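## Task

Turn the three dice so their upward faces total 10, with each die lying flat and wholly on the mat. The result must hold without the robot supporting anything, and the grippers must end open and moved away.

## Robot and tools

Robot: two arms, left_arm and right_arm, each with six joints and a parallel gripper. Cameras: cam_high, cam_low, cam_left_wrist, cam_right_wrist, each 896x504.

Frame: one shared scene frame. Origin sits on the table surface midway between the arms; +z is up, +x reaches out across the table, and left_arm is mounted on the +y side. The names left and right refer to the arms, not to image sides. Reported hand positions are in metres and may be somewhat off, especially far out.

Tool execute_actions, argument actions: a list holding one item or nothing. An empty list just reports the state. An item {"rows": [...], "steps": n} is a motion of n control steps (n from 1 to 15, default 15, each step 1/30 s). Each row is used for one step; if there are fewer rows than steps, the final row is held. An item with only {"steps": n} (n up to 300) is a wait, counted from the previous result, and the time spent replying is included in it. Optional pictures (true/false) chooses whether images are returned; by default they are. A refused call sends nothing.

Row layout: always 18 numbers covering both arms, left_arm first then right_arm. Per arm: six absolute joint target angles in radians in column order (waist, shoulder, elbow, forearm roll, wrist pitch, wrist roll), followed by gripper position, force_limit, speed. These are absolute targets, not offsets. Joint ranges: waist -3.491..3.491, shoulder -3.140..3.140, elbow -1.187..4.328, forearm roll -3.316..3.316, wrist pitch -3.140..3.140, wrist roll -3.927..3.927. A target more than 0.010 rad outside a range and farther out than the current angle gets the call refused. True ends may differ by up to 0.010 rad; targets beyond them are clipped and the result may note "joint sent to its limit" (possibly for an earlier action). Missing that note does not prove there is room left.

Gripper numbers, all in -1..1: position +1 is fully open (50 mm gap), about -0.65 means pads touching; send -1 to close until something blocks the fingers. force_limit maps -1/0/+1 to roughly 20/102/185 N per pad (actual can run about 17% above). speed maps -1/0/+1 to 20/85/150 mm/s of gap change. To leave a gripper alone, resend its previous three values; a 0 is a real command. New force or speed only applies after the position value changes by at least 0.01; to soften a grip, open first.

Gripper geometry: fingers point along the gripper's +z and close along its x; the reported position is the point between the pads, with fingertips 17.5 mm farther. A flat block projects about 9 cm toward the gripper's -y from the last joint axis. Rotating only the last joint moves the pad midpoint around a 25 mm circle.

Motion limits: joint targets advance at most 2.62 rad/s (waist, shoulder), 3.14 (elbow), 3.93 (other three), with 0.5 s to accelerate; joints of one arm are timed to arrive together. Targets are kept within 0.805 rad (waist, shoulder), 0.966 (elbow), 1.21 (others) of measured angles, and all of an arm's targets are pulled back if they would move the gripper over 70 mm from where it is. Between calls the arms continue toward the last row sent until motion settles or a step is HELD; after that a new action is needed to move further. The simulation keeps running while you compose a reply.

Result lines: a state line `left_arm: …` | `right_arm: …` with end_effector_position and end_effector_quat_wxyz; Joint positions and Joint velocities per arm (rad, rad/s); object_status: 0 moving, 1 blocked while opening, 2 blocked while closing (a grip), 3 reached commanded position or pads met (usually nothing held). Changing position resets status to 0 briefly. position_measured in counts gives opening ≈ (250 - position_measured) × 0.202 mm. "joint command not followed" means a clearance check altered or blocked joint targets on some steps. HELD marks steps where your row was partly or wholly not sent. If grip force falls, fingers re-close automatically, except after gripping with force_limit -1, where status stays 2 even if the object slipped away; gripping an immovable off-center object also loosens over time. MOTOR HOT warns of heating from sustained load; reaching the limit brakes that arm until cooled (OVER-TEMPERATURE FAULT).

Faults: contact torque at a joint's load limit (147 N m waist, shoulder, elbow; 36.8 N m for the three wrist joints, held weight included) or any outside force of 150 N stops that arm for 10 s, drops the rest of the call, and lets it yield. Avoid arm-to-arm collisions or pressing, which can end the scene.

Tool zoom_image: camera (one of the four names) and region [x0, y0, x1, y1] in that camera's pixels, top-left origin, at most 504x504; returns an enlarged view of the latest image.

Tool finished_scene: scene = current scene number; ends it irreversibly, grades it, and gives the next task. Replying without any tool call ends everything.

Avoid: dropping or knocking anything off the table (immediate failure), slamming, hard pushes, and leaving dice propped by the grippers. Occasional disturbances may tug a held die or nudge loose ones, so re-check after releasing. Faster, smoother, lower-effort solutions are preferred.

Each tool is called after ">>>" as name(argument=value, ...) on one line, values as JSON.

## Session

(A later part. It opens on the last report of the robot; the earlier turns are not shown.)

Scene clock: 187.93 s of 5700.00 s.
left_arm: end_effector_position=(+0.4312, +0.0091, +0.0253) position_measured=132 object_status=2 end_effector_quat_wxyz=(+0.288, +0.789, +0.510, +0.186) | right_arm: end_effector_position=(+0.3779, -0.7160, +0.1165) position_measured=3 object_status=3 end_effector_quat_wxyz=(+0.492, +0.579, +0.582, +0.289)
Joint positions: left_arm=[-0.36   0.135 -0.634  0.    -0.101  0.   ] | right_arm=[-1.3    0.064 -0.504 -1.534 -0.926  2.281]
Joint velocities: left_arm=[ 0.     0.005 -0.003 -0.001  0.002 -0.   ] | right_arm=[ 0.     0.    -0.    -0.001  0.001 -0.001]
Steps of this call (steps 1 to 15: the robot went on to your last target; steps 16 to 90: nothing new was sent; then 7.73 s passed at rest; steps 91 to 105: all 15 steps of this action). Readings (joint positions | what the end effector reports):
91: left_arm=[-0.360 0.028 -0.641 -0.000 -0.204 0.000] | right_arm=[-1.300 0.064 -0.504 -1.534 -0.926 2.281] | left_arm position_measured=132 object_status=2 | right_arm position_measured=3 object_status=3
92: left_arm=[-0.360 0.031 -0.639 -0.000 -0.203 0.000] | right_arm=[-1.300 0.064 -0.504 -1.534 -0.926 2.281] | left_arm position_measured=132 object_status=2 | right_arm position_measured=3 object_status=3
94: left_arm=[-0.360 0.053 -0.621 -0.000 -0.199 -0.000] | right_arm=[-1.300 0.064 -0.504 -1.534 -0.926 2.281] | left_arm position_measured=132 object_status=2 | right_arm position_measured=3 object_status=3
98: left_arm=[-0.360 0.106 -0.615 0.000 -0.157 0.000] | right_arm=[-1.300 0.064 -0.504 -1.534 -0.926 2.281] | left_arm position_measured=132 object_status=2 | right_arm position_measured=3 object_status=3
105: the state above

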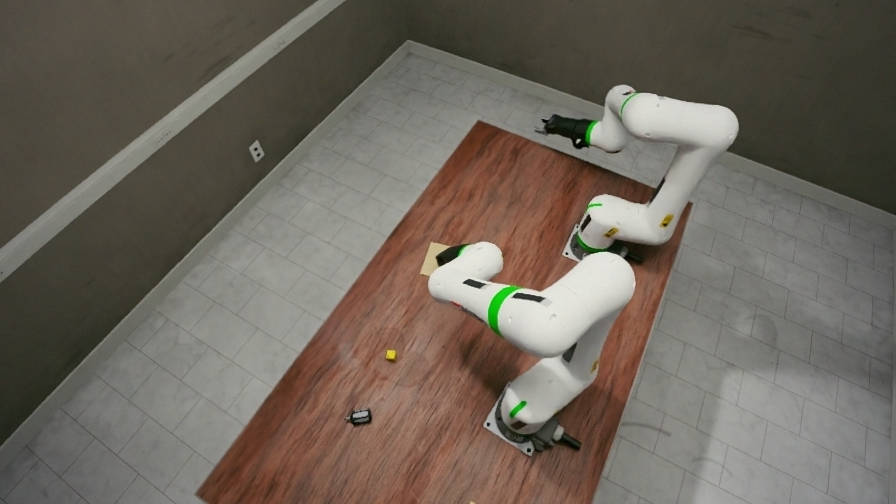

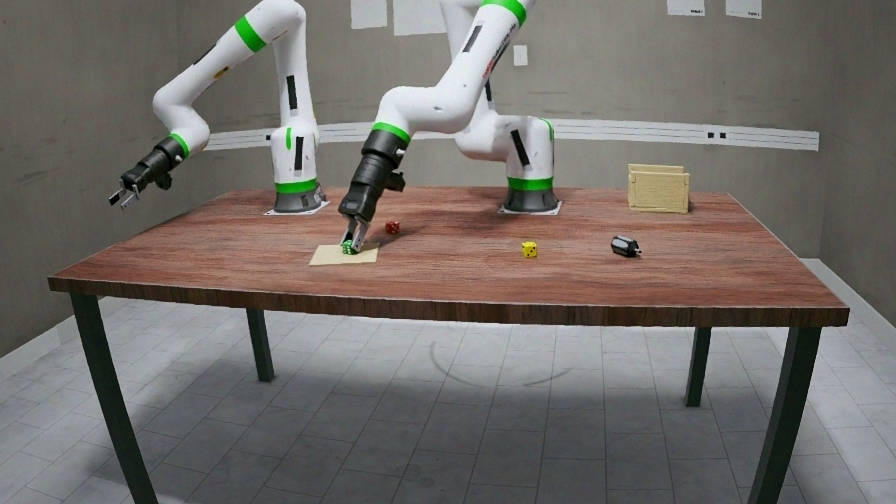

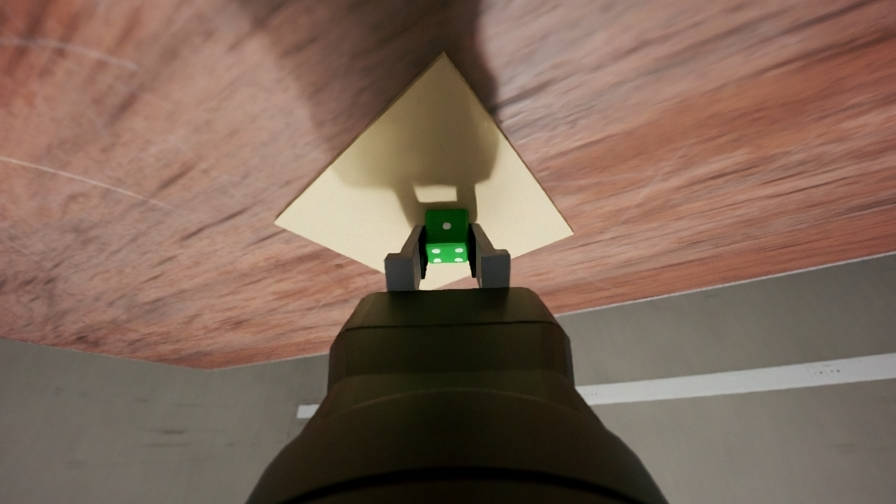

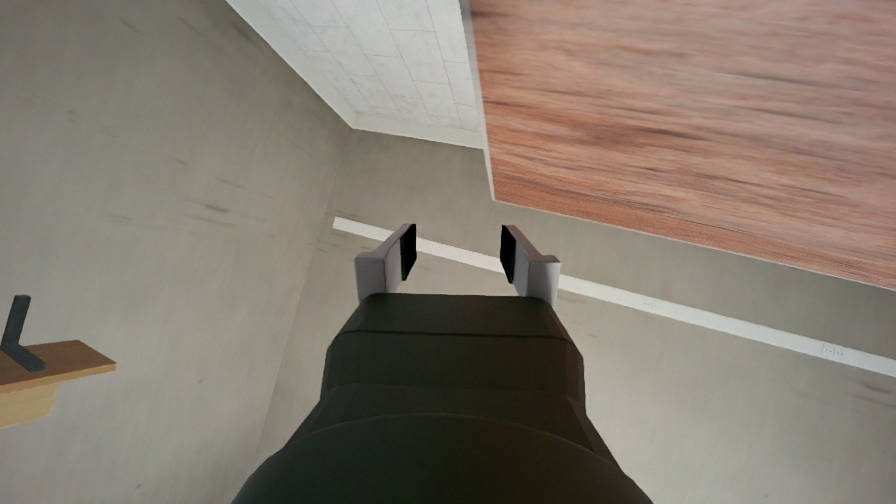

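>>> execute_actions(actions=[{"rows":[[-0.36,0.085,-0.66,0,-0.128,0,-1,-0.5,0,-1.3,0.064,-0.504,-1.534,-0.926,2.281,1,0,0],[-0.36,0.085,-0.66,0,-0.128,0,-1,-0.5,0,-1.3,0.064,-0.504,-1.534,-0.926,2.281,1,0,0],[-0.36,0.085,-0.66,0,-0.128,0,-1,-0.5,0,-1.3,0.064,-0.504,-1.534,-0.926,2.281,1,0,0],[-0.36,0.05,-0.70,0,-0.123,0,-1,-0.5,0,-1.3,0.064,-0.504,-1.534,-0.926,2.281,1,0,0],[-0.36,0.05,-0.70,0,-0.123,0,-1,-0.5,0,-1.3,0.064,-0.504,-1.534,-0.926,2.281,1,0,0],[-0.36,0.05,-0.70,0,-0.123,0,-1,-0.5,0,-1.3,0.064,-0.504,-1.534,-0.926,2.281,1,0,0],[-0.36,0.072,-0.712,0,-0.089,0,-1,-0.5,0,-1.3,0.064,-0.504,-1.534,-0.926,2.281,1,0,0]],"steps":15}], pictures=false)

>>> execute_actions(actions=[{"rows":[[-0.36,0.072,-0.712,0,-0.089,0,1,-0.5,0,-1.3,0.064,-0.504,-1.534,-0.926,2.281,1,0,0],[-0.36,0.072,-0.712,0,-0.089,0,1,-0.5,0,-1.3,0.064,-0.504,-1.534,-0.926,2.281,1,0,0],[-0.36,0.072,-0.712,0,-0.089,0,1,-0.5,0,-1.3,0.064,-0.504,-1.534,-0.926,2.281,1,0,0],[-0.36,0.072,-0.712,0,-0.089,0,1,-0.5,0,-1.3,0.064,-0.504,-1.534,-0.926,2.281,1,0,0],[-0.36,0.072,-0.712,0,-0.089,0,1,-0.5,0,-1.3,0.064,-0.504,-1.534,-0.926,2.281,1,0,0],[-0.36,0.072,-0.712,0,-0.089,0,1,-0.5,0,-1.3,0.064,-0.504,-1.534,-0.926,2.281,1,0,0],[-0.36,0.072,-0.712,0,-0.089,0,1,-0.5,0,-1.3,0.064,-0.504,-1.534,-0.926,2.281,1,0,0],[-0.36,0.072,-0.712,0,-0.089,0,1,-0.5,0,-1.3,0.064,-0.504,-1.534,-0.926,2.281,1,0,0],[-0.36,0.02,-0.66,0,-0.193,0,1,-0.5,0,-1.3,0.064,-0.504,-1.534,-0.926,2.281,1,0,0]],"steps":15}], pictures=false)

>>> execute_actions(actions=[{"rows":[[-0.36,0.2,-0.15,0,-1.22,0,1,-0.5,0,-1.3,0.064,-0.504,-1.534,-0.926,2.281,1,0,0]],"steps":15}], pictures=false)

>>> execute_actions(actions=[{"rows":[[-0.36,0.3,0.08,0,-1.351,0.74,1,-0.5,0,-1.3,0.064,-0.504,-1.534,-0.926,2.281,1,0,0]],"steps":15}])

Scene clock: 216.47 s of 5700.00 s.
left_arm: end_effector_position=(+0.4039, +0.0215, +0.0240) position_measured=132 object_status=2 end_effector_quat_wxyz=(+0.288, +0.789, +0.510, +0.186) | right_arm: end_effector_position=(+0.3779, -0.7160, +0.1165) position_measured=3 object_status=3 end_effector_quat_wxyz=(+0.492, +0.579, +0.582, +0.289)
Joint positions: left_arm=[-0.36   0.071 -0.711  0.001 -0.088  0.   ] | right_arm=[-1.3    0.064 -0.504 -1.534 -0.926  2.281]
Joint velocities: left_arm=[ 0.     0.004  0.001 -0.001 -0.    -0.   ] | right_arm=[ 0.001  0.001  0.    -0.     0.    -0.001]
Steps of this call (steps 1 to 15: the robot went on to your last target; steps 16 to 90: nothing new was sent; then 25.03 s passed at rest; steps 91 to 105: all 15 steps of this action). Readings (joint positions | what the end effector reports):
91: left_arm=[-0.360 0.136 -0.635 -0.000 -0.101 0.000] | right_arm=[-1.300 0.064 -0.504 -1.534 -0.926 2.281] | left_arm position_measured=132 object_status=2 | right_arm position_measured=3 object_status=3
92: left_arm=[-0.360 0.133 -0.637 -0.000 -0.103 0.000] | right_arm=[-1.300 0.064 -0.504 -1.534 -0.926 2.281] | left_arm position_measured=132 object_status=2 | right_arm position_measured=3 object_status=3
94: left_arm=[-0.360 0.111 -0.649 -0.001 -0.116 0.000] | right_arm=[-1.300 0.064 -0.504 -1.534 -0.926 2.281] | left_arm position_measured=132 object_status=2 | right_arm position_measured=3 object_status=3
98: left_arm=[-0.360 0.057 -0.697 -0.001 -0.122 0.000] | right_arm=[-1.300 0.064 -0.504 -1.534 -0.926 2.281] | left_arm position_measured=132 object_status=2 | right_arm position_measured=3 object_status=3
105: the state above

Scene clock: 216.97 s of 5700.00 s.
left_arm: end_effector_position=(+0.4108, +0.0183, +0.0553) position_measured=3 object_status=0 end_effector_quat_wxyz=(+0.288, +0.789, +0.510, +0.186) | right_arm: end_effector_position=(+0.3779, -0.7160, +0.1165) position_measured=3 object_status=3 end_effector_quat_wxyz=(+0.492, +0.579, +0.582, +0.289)
Joint positions: left_arm=[-0.36   0.023 -0.663  0.    -0.186  0.   ] | right_arm=[-1.3    0.064 -0.504 -1.534 -0.926  2.281]
Joint velocities: left_arm=[-0.    -0.138  0.136 -0.001 -0.273 -0.   ] | right_arm=[ 0.001  0.001  0.     0.002  0.    -0.002]
Steps of this call (steps 1 to 15: all 15 steps of this action). Readings (joint positions | what the end effector reports):
1: left_arm=[-0.360 0.071 -0.711 0.001 -0.089 0.000] | right_arm=[-1.300 0.064 -0.504 -1.534 -0.926 2.281] | left_arm position_measured=125 object_status=0 | right_arm position_measured=3 object_status=3
2: left_arm=[-0.360 0.073 -0.713 -0.000 -0.090 0.000] | right_arm=[-1.300 0.064 -0.504 -1.534 -0.926 2.281] | left_arm position_measured=110 object_status=0 | right_arm position_measured=3 object_status=3
4: left_arm=[-0.360 0.073 -0.713 -0.000 -0.090 0.000] | right_arm=[-1.300 0.064 -0.504 -1.534 -0.926 2.281] | left_arm position_measured=82 object_status=0 | right_arm position_measured=3 object_status=3
8: left_arm=[-0.360 0.072 -0.713 -0.000 -0.089 0.000] | right_arm=[-1.300 0.064 -0.504 -1.534 -0.926 2.281] | left_arm position_measured=26 object_status=0 | right_arm position_measured=3 object_status=3
15: the state above

Scene clock: 217.47 s of 5700.00 s.
left_arm: end_effector_position=(+0.3674, +0.0379, +0.0824) position_measured=3 object_status=3 end_effector_quat_wxyz=(+0.074, +0.837, +0.540, +0.048) | right_arm: end_effector_position=(+0.3779, -0.7160, +0.1165) position_measured=3 object_status=3 end_effector_quat_wxyz=(+0.492, +0.579, +0.582, +0.289)
Joint positions: left_arm=[-0.36   0.155 -0.278  0.    -0.962  0.   ] | right_arm=[-1.3    0.064 -0.504 -1.534 -0.926  2.281]
Joint velocities: left_arm=[ 0.     0.339  0.966  0.001 -1.937 -0.   ] | right_arm=[ 0.001 -0.     0.    -0.    -0.     0.001]
Steps of this call (steps 1 to 15: all 15 steps of this action). Readings (joint positions | what the end effector reports):
1: left_arm=[-0.360 0.020 -0.660 0.000 -0.192 0.000] | right_arm=[-1.300 0.064 -0.504 -1.534 -0.926 2.281] | left_arm position_measured=3 object_status=0 | right_arm position_measured=3 object_status=3
2: left_arm=[-0.360 0.021 -0.657 0.000 -0.200 0.000] | right_arm=[-1.300 0.064 -0.504 -1.534 -0.926 2.281] | left_arm position_measured=3 object_status=3 | right_arm position_measured=3 object_status=3
4: left_arm=[-0.360 0.028 -0.638 0.000 -0.238 0.000] | right_arm=[-1.300 0.064 -0.504 -1.534 -0.926 2.281] | left_arm position_measured=3 object_status=3 | right_arm position_measured=3 object_status=3
8: left_arm=[-0.360 0.060 -0.547 0.000 -0.420 0.000] | right_arm=[-1.300 0.064 -0.504 -1.534 -0.926 2.281] | left_arm position_measured=3 object_status=3 | right_arm position_measured=3 object_status=3
15: the state above

Scene clock: 217.97 s of 5700.00 s.
left_arm: end_effector_position=(+0.3879, +0.0122, +0.1523) position_measured=3 object_status=3 end_effector_quat_wxyz=(-0.003, +0.624, +0.782, -0.001) | right_arm: end_effector_position=(+0.3779, -0.7160, +0.1165) position_measured=3 object_status=3 end_effector_quat_wxyz=(+0.492, +0.579, +0.582, +0.289)
Joint positions: left_arm=[-0.36   0.294  0.066 -0.    -1.349  0.648] | right_arm=[-1.3    0.064 -0.504 -1.534 -0.926  2.281]
Joint velocities: left_arm=[-0.     0.096  0.228 -0.001 -0.078  1.169] | right_arm=[-0.     0.001  0.    -0.001  0.001 -0.001]
Steps of this call (steps 1 to 15: all 15 steps of this action). Readings (joint positions | what the end effector reports):
1: left_arm=[-0.360 0.166 -0.247 0.000 -1.024 0.000] | right_arm=[-1.300 0.064 -0.504 -1.534 -0.926 2.281] | left_arm position_measured=3 object_status=3 | right_arm position_measured=3 object_status=3
2: left_arm=[-0.360 0.177 -0.215 -0.000 -1.080 0.004] | right_arm=[-1.300 0.064 -0.504 -1.534 -0.926 2.281] | left_arm position_measured=3 object_status=3 | right_arm position_measured=3 object_status=3
4: left_arm=[-0.360 0.203 -0.148 -0.000 -1.168 0.037] | right_arm=[-1.300 0.064 -0.504 -1.534 -0.926 2.281] | left_arm position_measured=3 object_status=3 | right_arm position_measured=3 object_status=3
8: left_arm=[-0.360 0.249 -0.040 -0.000 -1.272 0.207] | right_arm=[-1.300 0.064 -0.504 -1.534 -0.926 2.281] | left_arm position_measured=3 object_status=3 | right_arm position_measured=3 object_status=3
15: the state above

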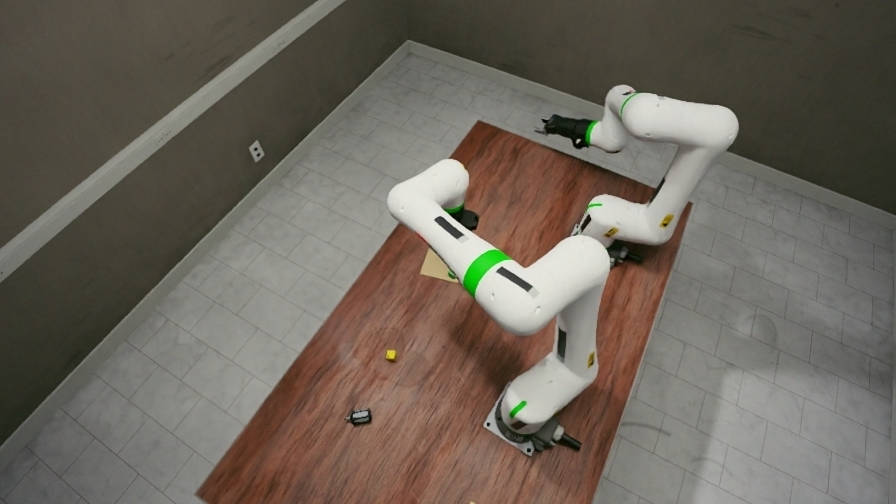

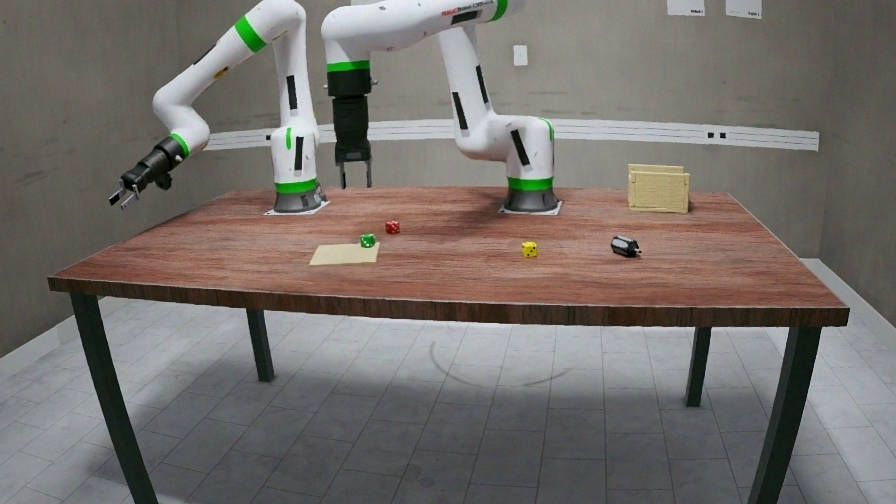

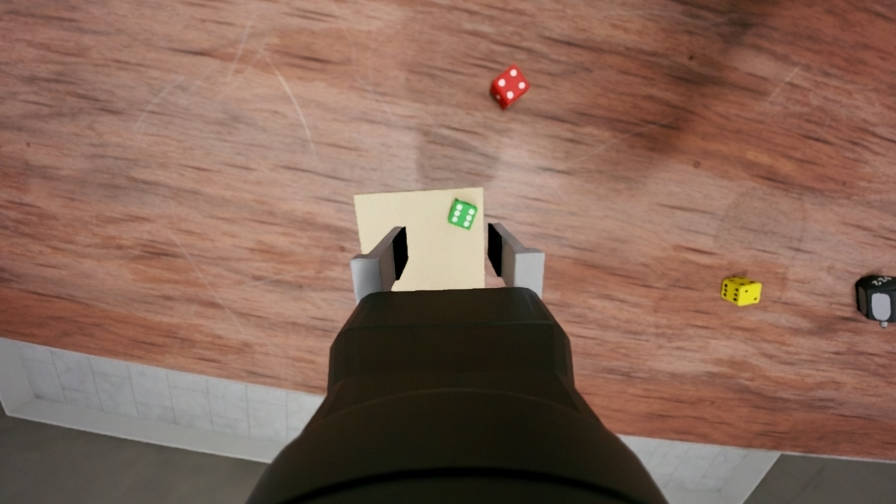

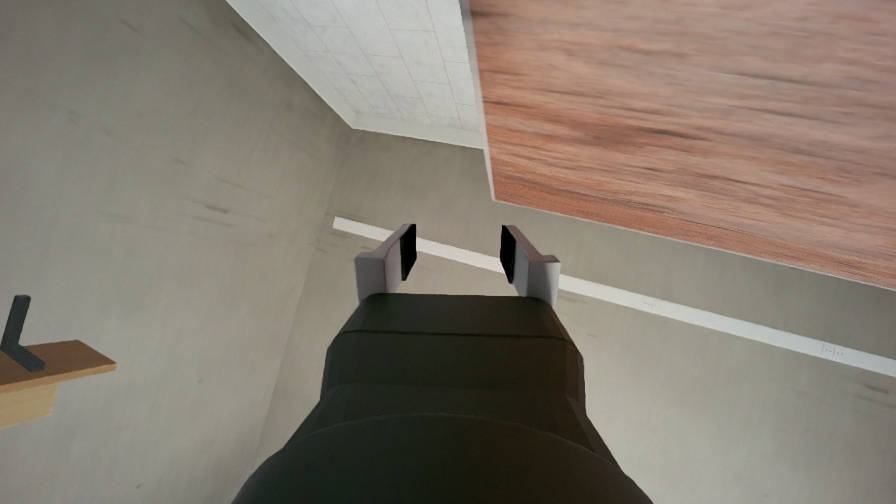

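>>> execute_actions(actions=[])

>>> zoom_image(camera="cam_low", region=[300,210,420,280])

>>> zoom_image(camera="cam_left_wrist", region=[340,140,560,290])

Scene clock: 232.70 s of 5700.00 s.
left_arm: end_effector_position=(+0.3931, +0.0078, +0.1549) position_measured=3 object_status=3 end_effector_quat_wxyz=(-0.000, +0.587, +0.810, -0.000) | right_arm: end_effector_position=(+0.3779, -0.7160, +0.1165) position_measured=3 object_status=3 end_effector_quat_wxyz=(+0.492, +0.579, +0.582, +0.289)
Joint positions: left_arm=[-0.36   0.3    0.08   0.    -1.351  0.74 ] | right_arm=[-1.3    0.064 -0.504 -1.534 -0.926  2.281]
Joint velocities: left_arm=[ 0.  0.  0.  0. -0. -0.] | right_arm=[-0.001  0.    -0.    -0.001 -0.001  0.002]
Steps of this call (steps 1 to 30: the robot went on to your last target; steps 31 to 90: nothing new was sent; then 11.73 s passed at rest). Readings (joint positions | what the end effector reports):
1: left_arm=[-0.360 0.297 0.072 -0.000 -1.351 0.683] | right_arm=[-1.300 0.064 -0.504 -1.534 -0.926 2.281] | left_arm position_measured=3 object_status=3 | right_arm position_measured=3 object_status=3
2: left_arm=[-0.360 0.299 0.077 -0.000 -1.351 0.710] | right_arm=[-1.300 0.064 -0.504 -1.534 -0.926 2.281] | left_arm position_measured=3 object_status=3 | right_arm position_measured=3 object_status=3
4: left_arm=[-0.360 0.300 0.080 -0.000 -1.351 0.737] | right_arm=[-1.300 0.064 -0.504 -1.534 -0.926 2.281] | left_arm position_measured=3 object_status=3 | right_arm position_measured=3 object_status=3
8: left_arm=[-0.360 0.300 0.080 -0.000 -1.351 0.740] | right_arm=[-1.300 0.064 -0.504 -1.534 -0.926 2.281] | left_arm position_measured=3 object_status=3 | right_arm position_measured=3 object_status=3
90: the state above
All arms were judged still, so your last target was given up. Only a new action makes them travel on or press farther. Fingers that are still opening or closing keep moving.

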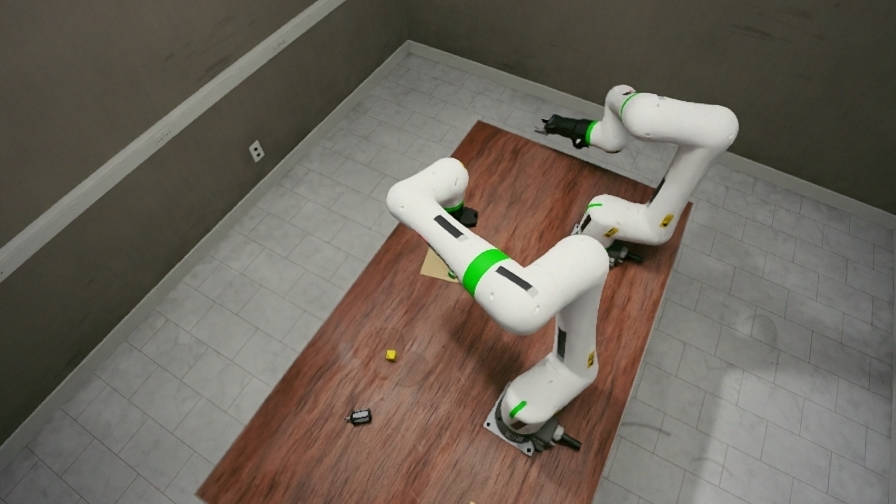

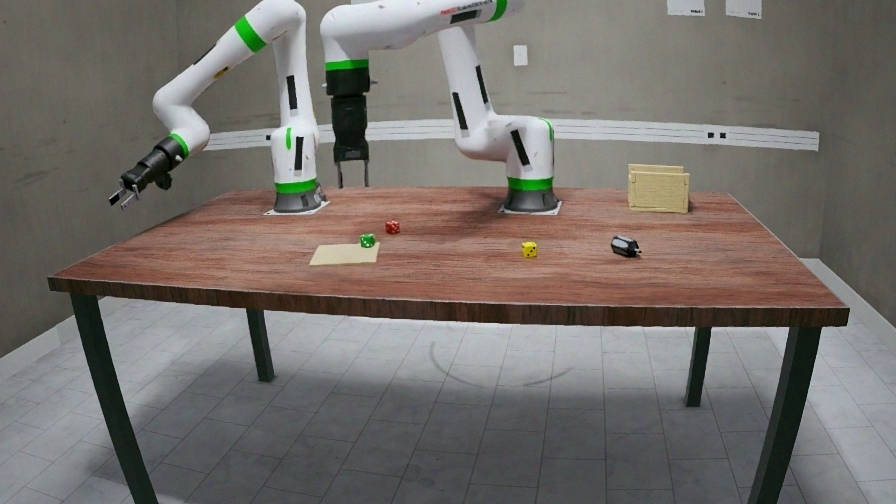

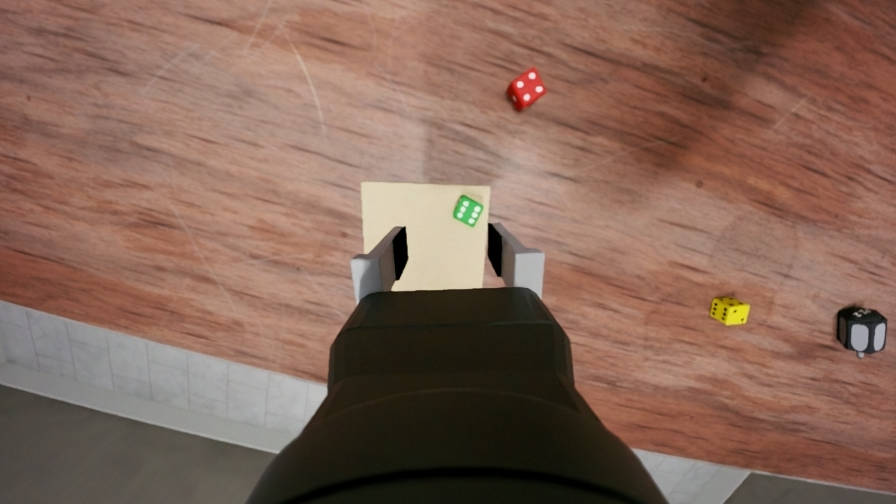

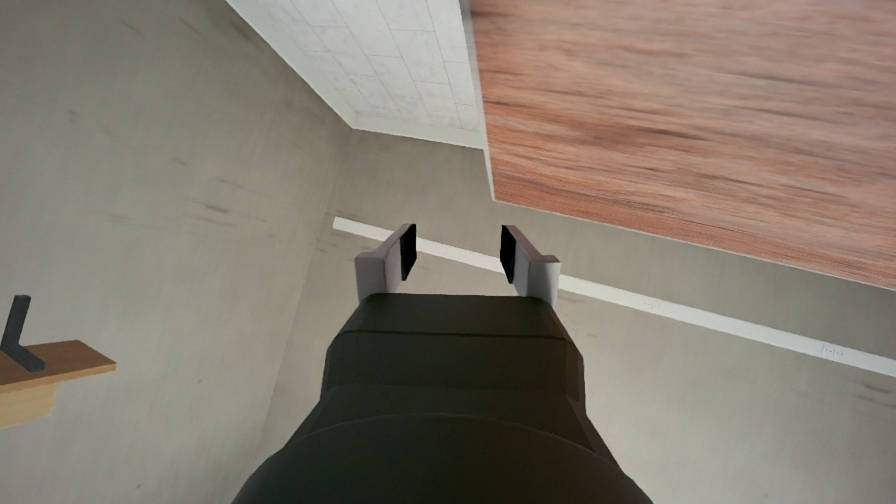

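Region (300, 210, 420, 280) of cam_low's 896x504 image, scaled by 4.200, with more detail than that image has; it fills the top 294 rows of this view, and the rest is white.

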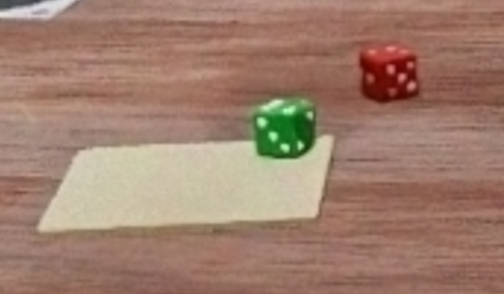

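Region (340, 140, 560, 290) of cam_left_wrist's 896x504 image, scaled by 2.291, with more detail than that image has; it fills the top 344 rows of this view, and the rest is white.

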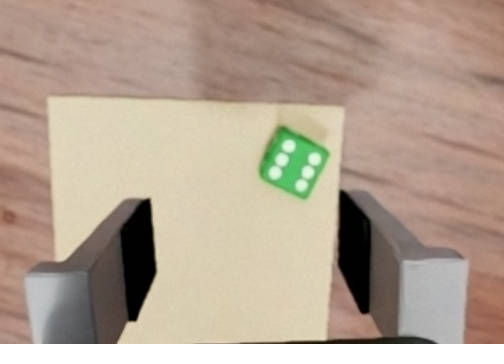

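>>> execute_actions(actions=[{"rows":[[-0.366,0.27,-0.05,0,-1.25,3.537,1,-0.5,0,-1.3,0.064,-0.504,-1.534,-0.926,2.281,1,0,0]],"steps":15}], pictures=false)

>>> execute_actions(actions=[{"rows":[[-0.366,0.27,-0.05,0,-1.25,3.537,1,-0.5,0,-1.3,0.064,-0.504,-1.534,-0.926,2.281,1,0,0]],"steps":15}], pictures=false)

>>> execute_actions(actions=[{"rows":[[-0.366,0.211,-0.240,0,-1.120,3.537,1,-0.5,0,-1.3,0.064,-0.504,-1.534,-0.926,2.281,1,0,0]],"steps":15}])

Scene clock: 257.67 s of 5700.00 s.
left_arm: end_effector_position=(+0.3934, -0.0034, +0.1311) position_measured=3 object_status=3 end_effector_quat_wxyz=(+0.000, +0.198, +0.980, -0.000) | right_arm: end_effector_position=(+0.3779, -0.7160, +0.1165) position_measured=3 object_status=3 end_effector_quat_wxyz=(+0.492, +0.579, +0.582, +0.289)
Joint positions: left_arm=[-0.364  0.281 -0.001  0.    -1.288  1.599] | right_arm=[-1.3    0.064 -0.504 -1.534 -0.926  2.281]
Joint velocities: left_arm=[-0.01  -0.049 -0.211 -0.     0.163  3.587] | right_arm=[-0.001 -0.001  0.    -0.     0.002  0.001]
Steps of this call (steps 1 to 90: nothing new was sent; then 21.47 s passed at rest; steps 91 to 105: all 15 steps of this action). Readings (joint positions | what the end effector reports):
91: left_arm=[-0.360 0.300 0.080 0.000 -1.351 0.740] | right_arm=[-1.300 0.064 -0.504 -1.534 -0.926 2.281] | left_arm position_measured=3 object_status=3 | right_arm position_measured=3 object_status=3
92: left_arm=[-0.360 0.300 0.080 0.000 -1.351 0.746] | right_arm=[-1.300 0.064 -0.504 -1.534 -0.926 2.281] | left_arm position_measured=3 object_status=3 | right_arm position_measured=3 object_status=3
94: left_arm=[-0.360 0.299 0.076 0.000 -1.348 0.781] | right_arm=[-1.300 0.064 -0.504 -1.534 -0.926 2.281] | left_arm position_measured=3 object_status=3 | right_arm position_measured=3 object_status=3
98: left_arm=[-0.361 0.295 0.057 0.000 -1.333 0.957] | right_arm=[-1.300 0.064 -0.504 -1.534 -0.926 2.281] | left_arm position_measured=3 object_status=3 | right_arm position_measured=3 object_status=3
105: the state above

Scene clock: 258.17 s of 5700.00 s.
left_arm: end_effector_position=(+0.4185, +0.0148, +0.1178) position_measured=3 object_status=3 end_effector_quat_wxyz=(+0.000, -0.591, +0.807, -0.000) | right_arm: end_effector_position=(+0.3779, -0.7160, +0.1165) position_measured=3 object_status=3 end_effector_quat_wxyz=(+0.492, +0.579, +0.582, +0.289)
Joint positions: left_arm=[-0.366  0.271 -0.047  0.    -1.253  3.266] | right_arm=[-1.3    0.064 -0.504 -1.534 -0.926  2.281]
Joint velocities: left_arm=[-0.001 -0.007 -0.03  -0.     0.024  2.013] | right_arm=[-0.001  0.     0.     0.     0.     0.002]
Steps of this call (steps 1 to 15: all 15 steps of this action). Readings (joint positions | what the end effector reports):
1: left_arm=[-0.364 0.280 -0.007 0.000 -1.283 1.723] | right_arm=[-1.300 0.064 -0.504 -1.534 -0.926 2.281] | left_arm position_measured=3 object_status=3 | right_arm position_measured=3 object_status=3
2: left_arm=[-0.364 0.278 -0.013 0.000 -1.278 1.846] | right_arm=[-1.300 0.064 -0.504 -1.534 -0.926 2.281] | left_arm position_measured=3 object_status=3 | right_arm position_measured=3 object_status=3
4: left_arm=[-0.365 0.276 -0.023 0.000 -1.271 2.092] | right_arm=[-1.300 0.064 -0.504 -1.534 -0.926 2.281] | left_arm position_measured=3 object_status=3 | right_arm position_measured=3 object_status=3
8: left_arm=[-0.365 0.273 -0.035 0.000 -1.261 2.582] | right_arm=[-1.300 0.064 -0.504 -1.534 -0.926 2.281] | left_arm position_measured=3 object_status=3 | right_arm position_measured=3 object_status=3
15: the state above

Scene clock: 258.67 s of 5700.00 s.
left_arm: end_effector_position=(+0.3782, +0.0403, +0.0706) position_measured=3 object_status=3 end_effector_quat_wxyz=(+0.000, +0.695, -0.719, -0.000) | right_arm: end_effector_position=(+0.3779, -0.7160, +0.1165) position_measured=3 object_status=3 end_effector_quat_wxyz=(+0.492, +0.579, +0.582, +0.289)
Joint positions: left_arm=[-0.366  0.211 -0.24   0.    -1.12   3.537] | right_arm=[-1.3    0.064 -0.504 -1.534 -0.926  2.281]
Joint velocities: left_arm=[-0.    -0.    -0.001 -0.001 -0.    -0.   ] | right_arm=[ 0.001 -0.001  0.     0.    -0.     0.001]
Steps of this call (steps 1 to 15: all 15 steps of this action). Readings (joint positions | what the end effector reports):
1: left_arm=[-0.366 0.271 -0.048 0.000 -1.252 3.330] | right_arm=[-1.300 0.064 -0.504 -1.534 -0.926 2.281] | left_arm position_measured=3 object_status=3 | right_arm position_measured=3 object_status=3
2: left_arm=[-0.366 0.270 -0.050 0.000 -1.250 3.385] | right_arm=[-1.300 0.064 -0.504 -1.534 -0.926 2.281] | left_arm position_measured=3 object_status=3 | right_arm position_measured=3 object_status=3
4: left_arm=[-0.366 0.263 -0.071 0.000 -1.235 3.470] | right_arm=[-1.300 0.064 -0.504 -1.534 -0.926 2.281] | left_arm position_measured=3 object_status=3 | right_arm position_measured=3 object_status=3
8: left_arm=[-0.366 0.228 -0.185 0.000 -1.158 3.536] | right_arm=[-1.300 0.064 -0.504 -1.534 -0.926 2.281] | left_arm position_measured=3 object_status=3 | right_arm position_measured=3 object_status=3
15: the state above

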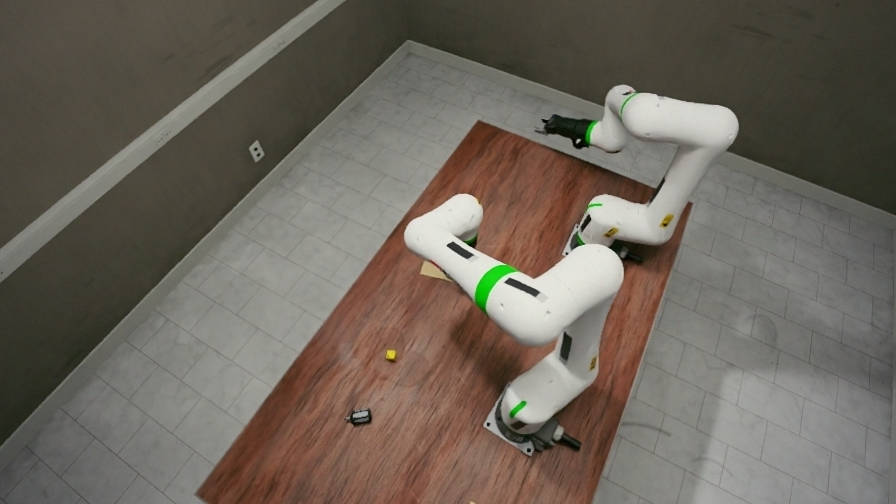

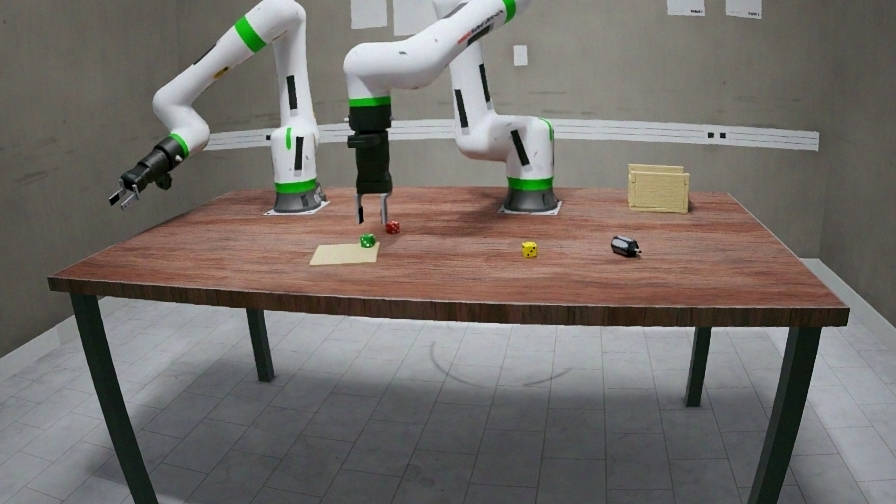

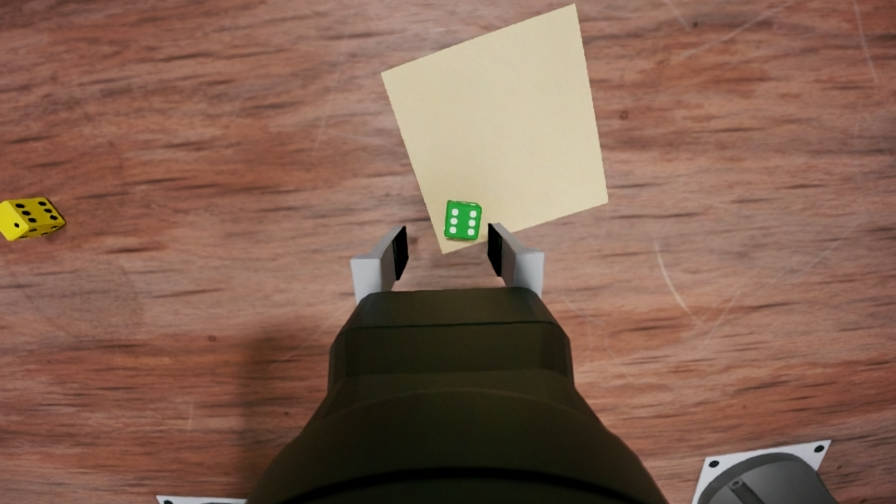

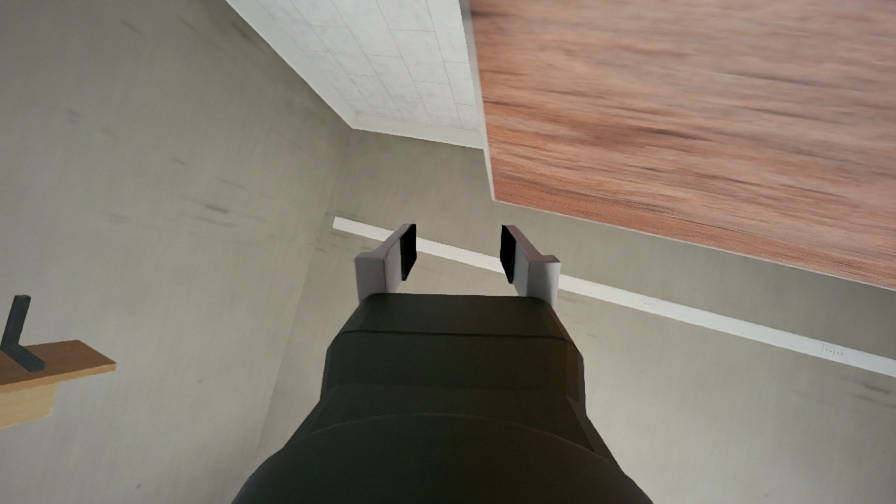

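>>> execute_actions(actions=[{"rows":[[-0.391,0.211,-0.240,0,-1.120,3.491,1,-0.5,0,-1.3,0.064,-0.504,-1.534,-0.926,2.281,1,0,0],[-0.391,0.211,-0.240,0,-1.120,3.491,1,-0.5,0,-1.3,0.064,-0.504,-1.534,-0.926,2.281,1,0,0],[-0.391,0.211,-0.240,0,-1.120,3.491,1,-0.5,0,-1.3,0.064,-0.504,-1.534,-0.926,2.281,1,0,0],[-0.391,0.211,-0.240,0,-1.120,3.491,1,-0.5,0,-1.3,0.064,-0.504,-1.534,-0.926,2.281,1,0,0],[-0.391,0.272,-0.291,0,-1.008,3.491,1,-0.5,0,-1.3,0.064,-0.504,-1.534,-0.926,2.281,1,0,0]],"steps":15}])

Scene clock: 276.90 s of 5700.00 s.
left_arm: end_effector_position=(+0.3708, +0.0290, +0.0225) position_measured=3 object_status=3 end_effector_quat_wxyz=(-0.000, +0.669, -0.744, -0.000) | right_arm: end_effector_position=(+0.3779, -0.7160, +0.1165) position_measured=3 object_status=3 end_effector_quat_wxyz=(+0.492, +0.579, +0.582, +0.289)
Joint positions: left_arm=[-0.391  0.272 -0.291 -0.    -1.008  3.491] | right_arm=[-1.3    0.064 -0.504 -1.534 -0.926  2.281]
Joint velocities: left_arm=[-0.001 -0.     0.     0.     0.005  0.   ] | right_arm=[-0.002  0.001  0.001  0.    -0.    -0.001]
Steps of this call (steps 1 to 15: the robot went on to your last target; steps 16 to 90: nothing new was sent; then 14.73 s passed at rest; steps 91 to 105: all 15 steps of this action). Readings (joint positions | what the end effector reports):
91: left_arm=[-0.366 0.211 -0.240 -0.000 -1.120 3.537] | right_arm=[-1.300 0.064 -0.504 -1.534 -0.926 2.281] | left_arm position_measured=3 object_status=3 | right_arm position_measured=3 object_status=3
92: left_arm=[-0.368 0.211 -0.240 -0.000 -1.120 3.532] | right_arm=[-1.300 0.064 -0.504 -1.534 -0.926 2.281] | left_arm position_measured=3 object_status=3 | right_arm position_measured=3 object_status=3
94: left_arm=[-0.383 0.211 -0.240 -0.000 -1.120 3.504] | right_arm=[-1.300 0.064 -0.504 -1.534 -0.926 2.281] | left_arm position_measured=3 object_status=3 | right_arm position_measured=3 object_status=3
98: left_arm=[-0.391 0.233 -0.258 -0.000 -1.079 3.491] | right_arm=[-1.300 0.064 -0.504 -1.534 -0.926 2.281] | left_arm position_measured=3 object_status=3 | right_arm position_measured=3 object_status=3
105: the state above

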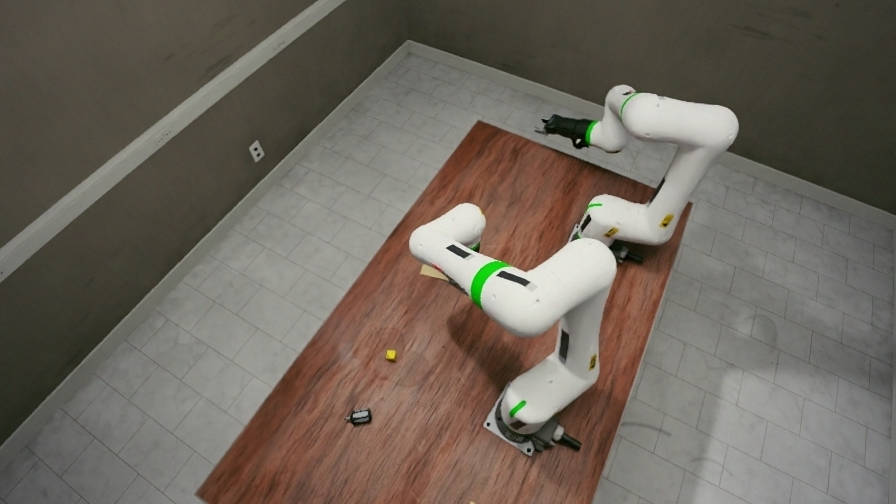

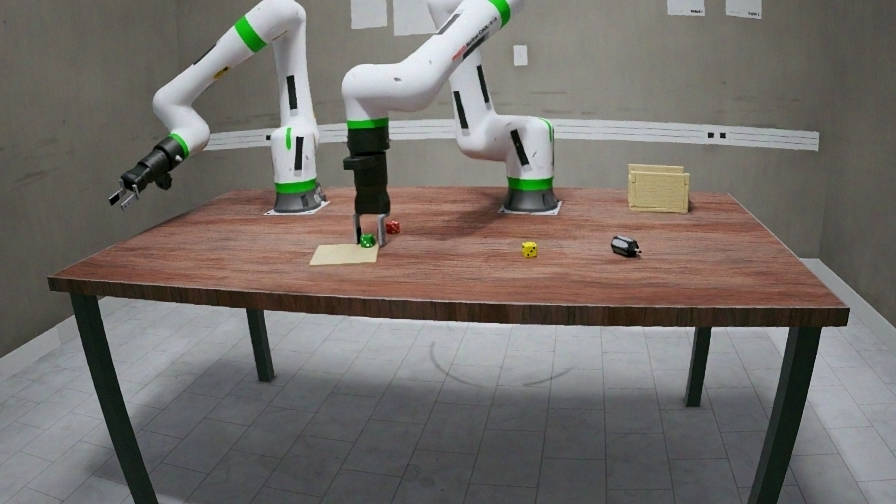

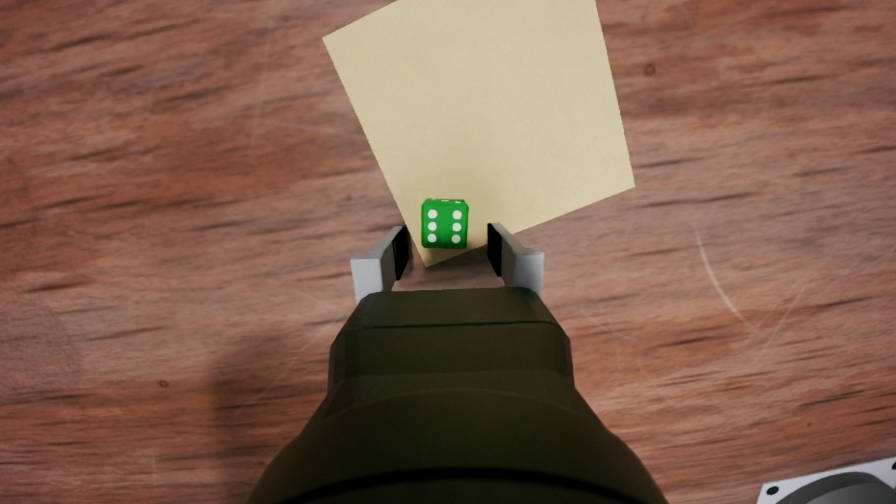

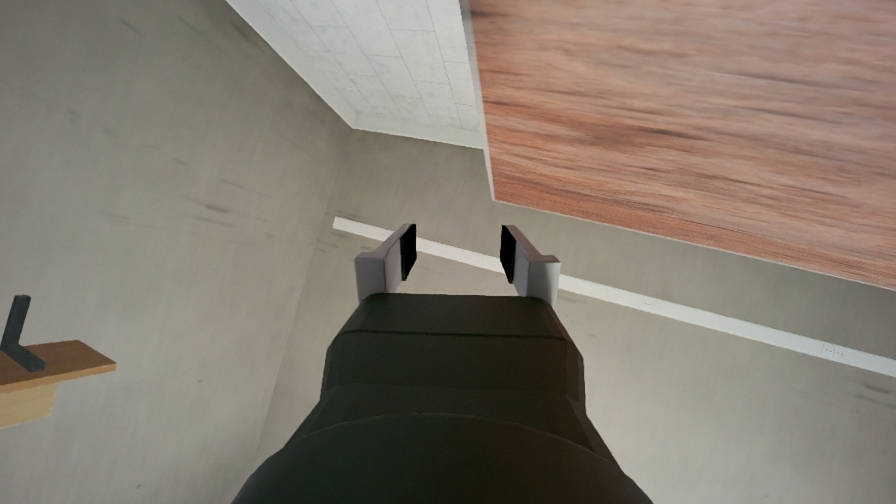

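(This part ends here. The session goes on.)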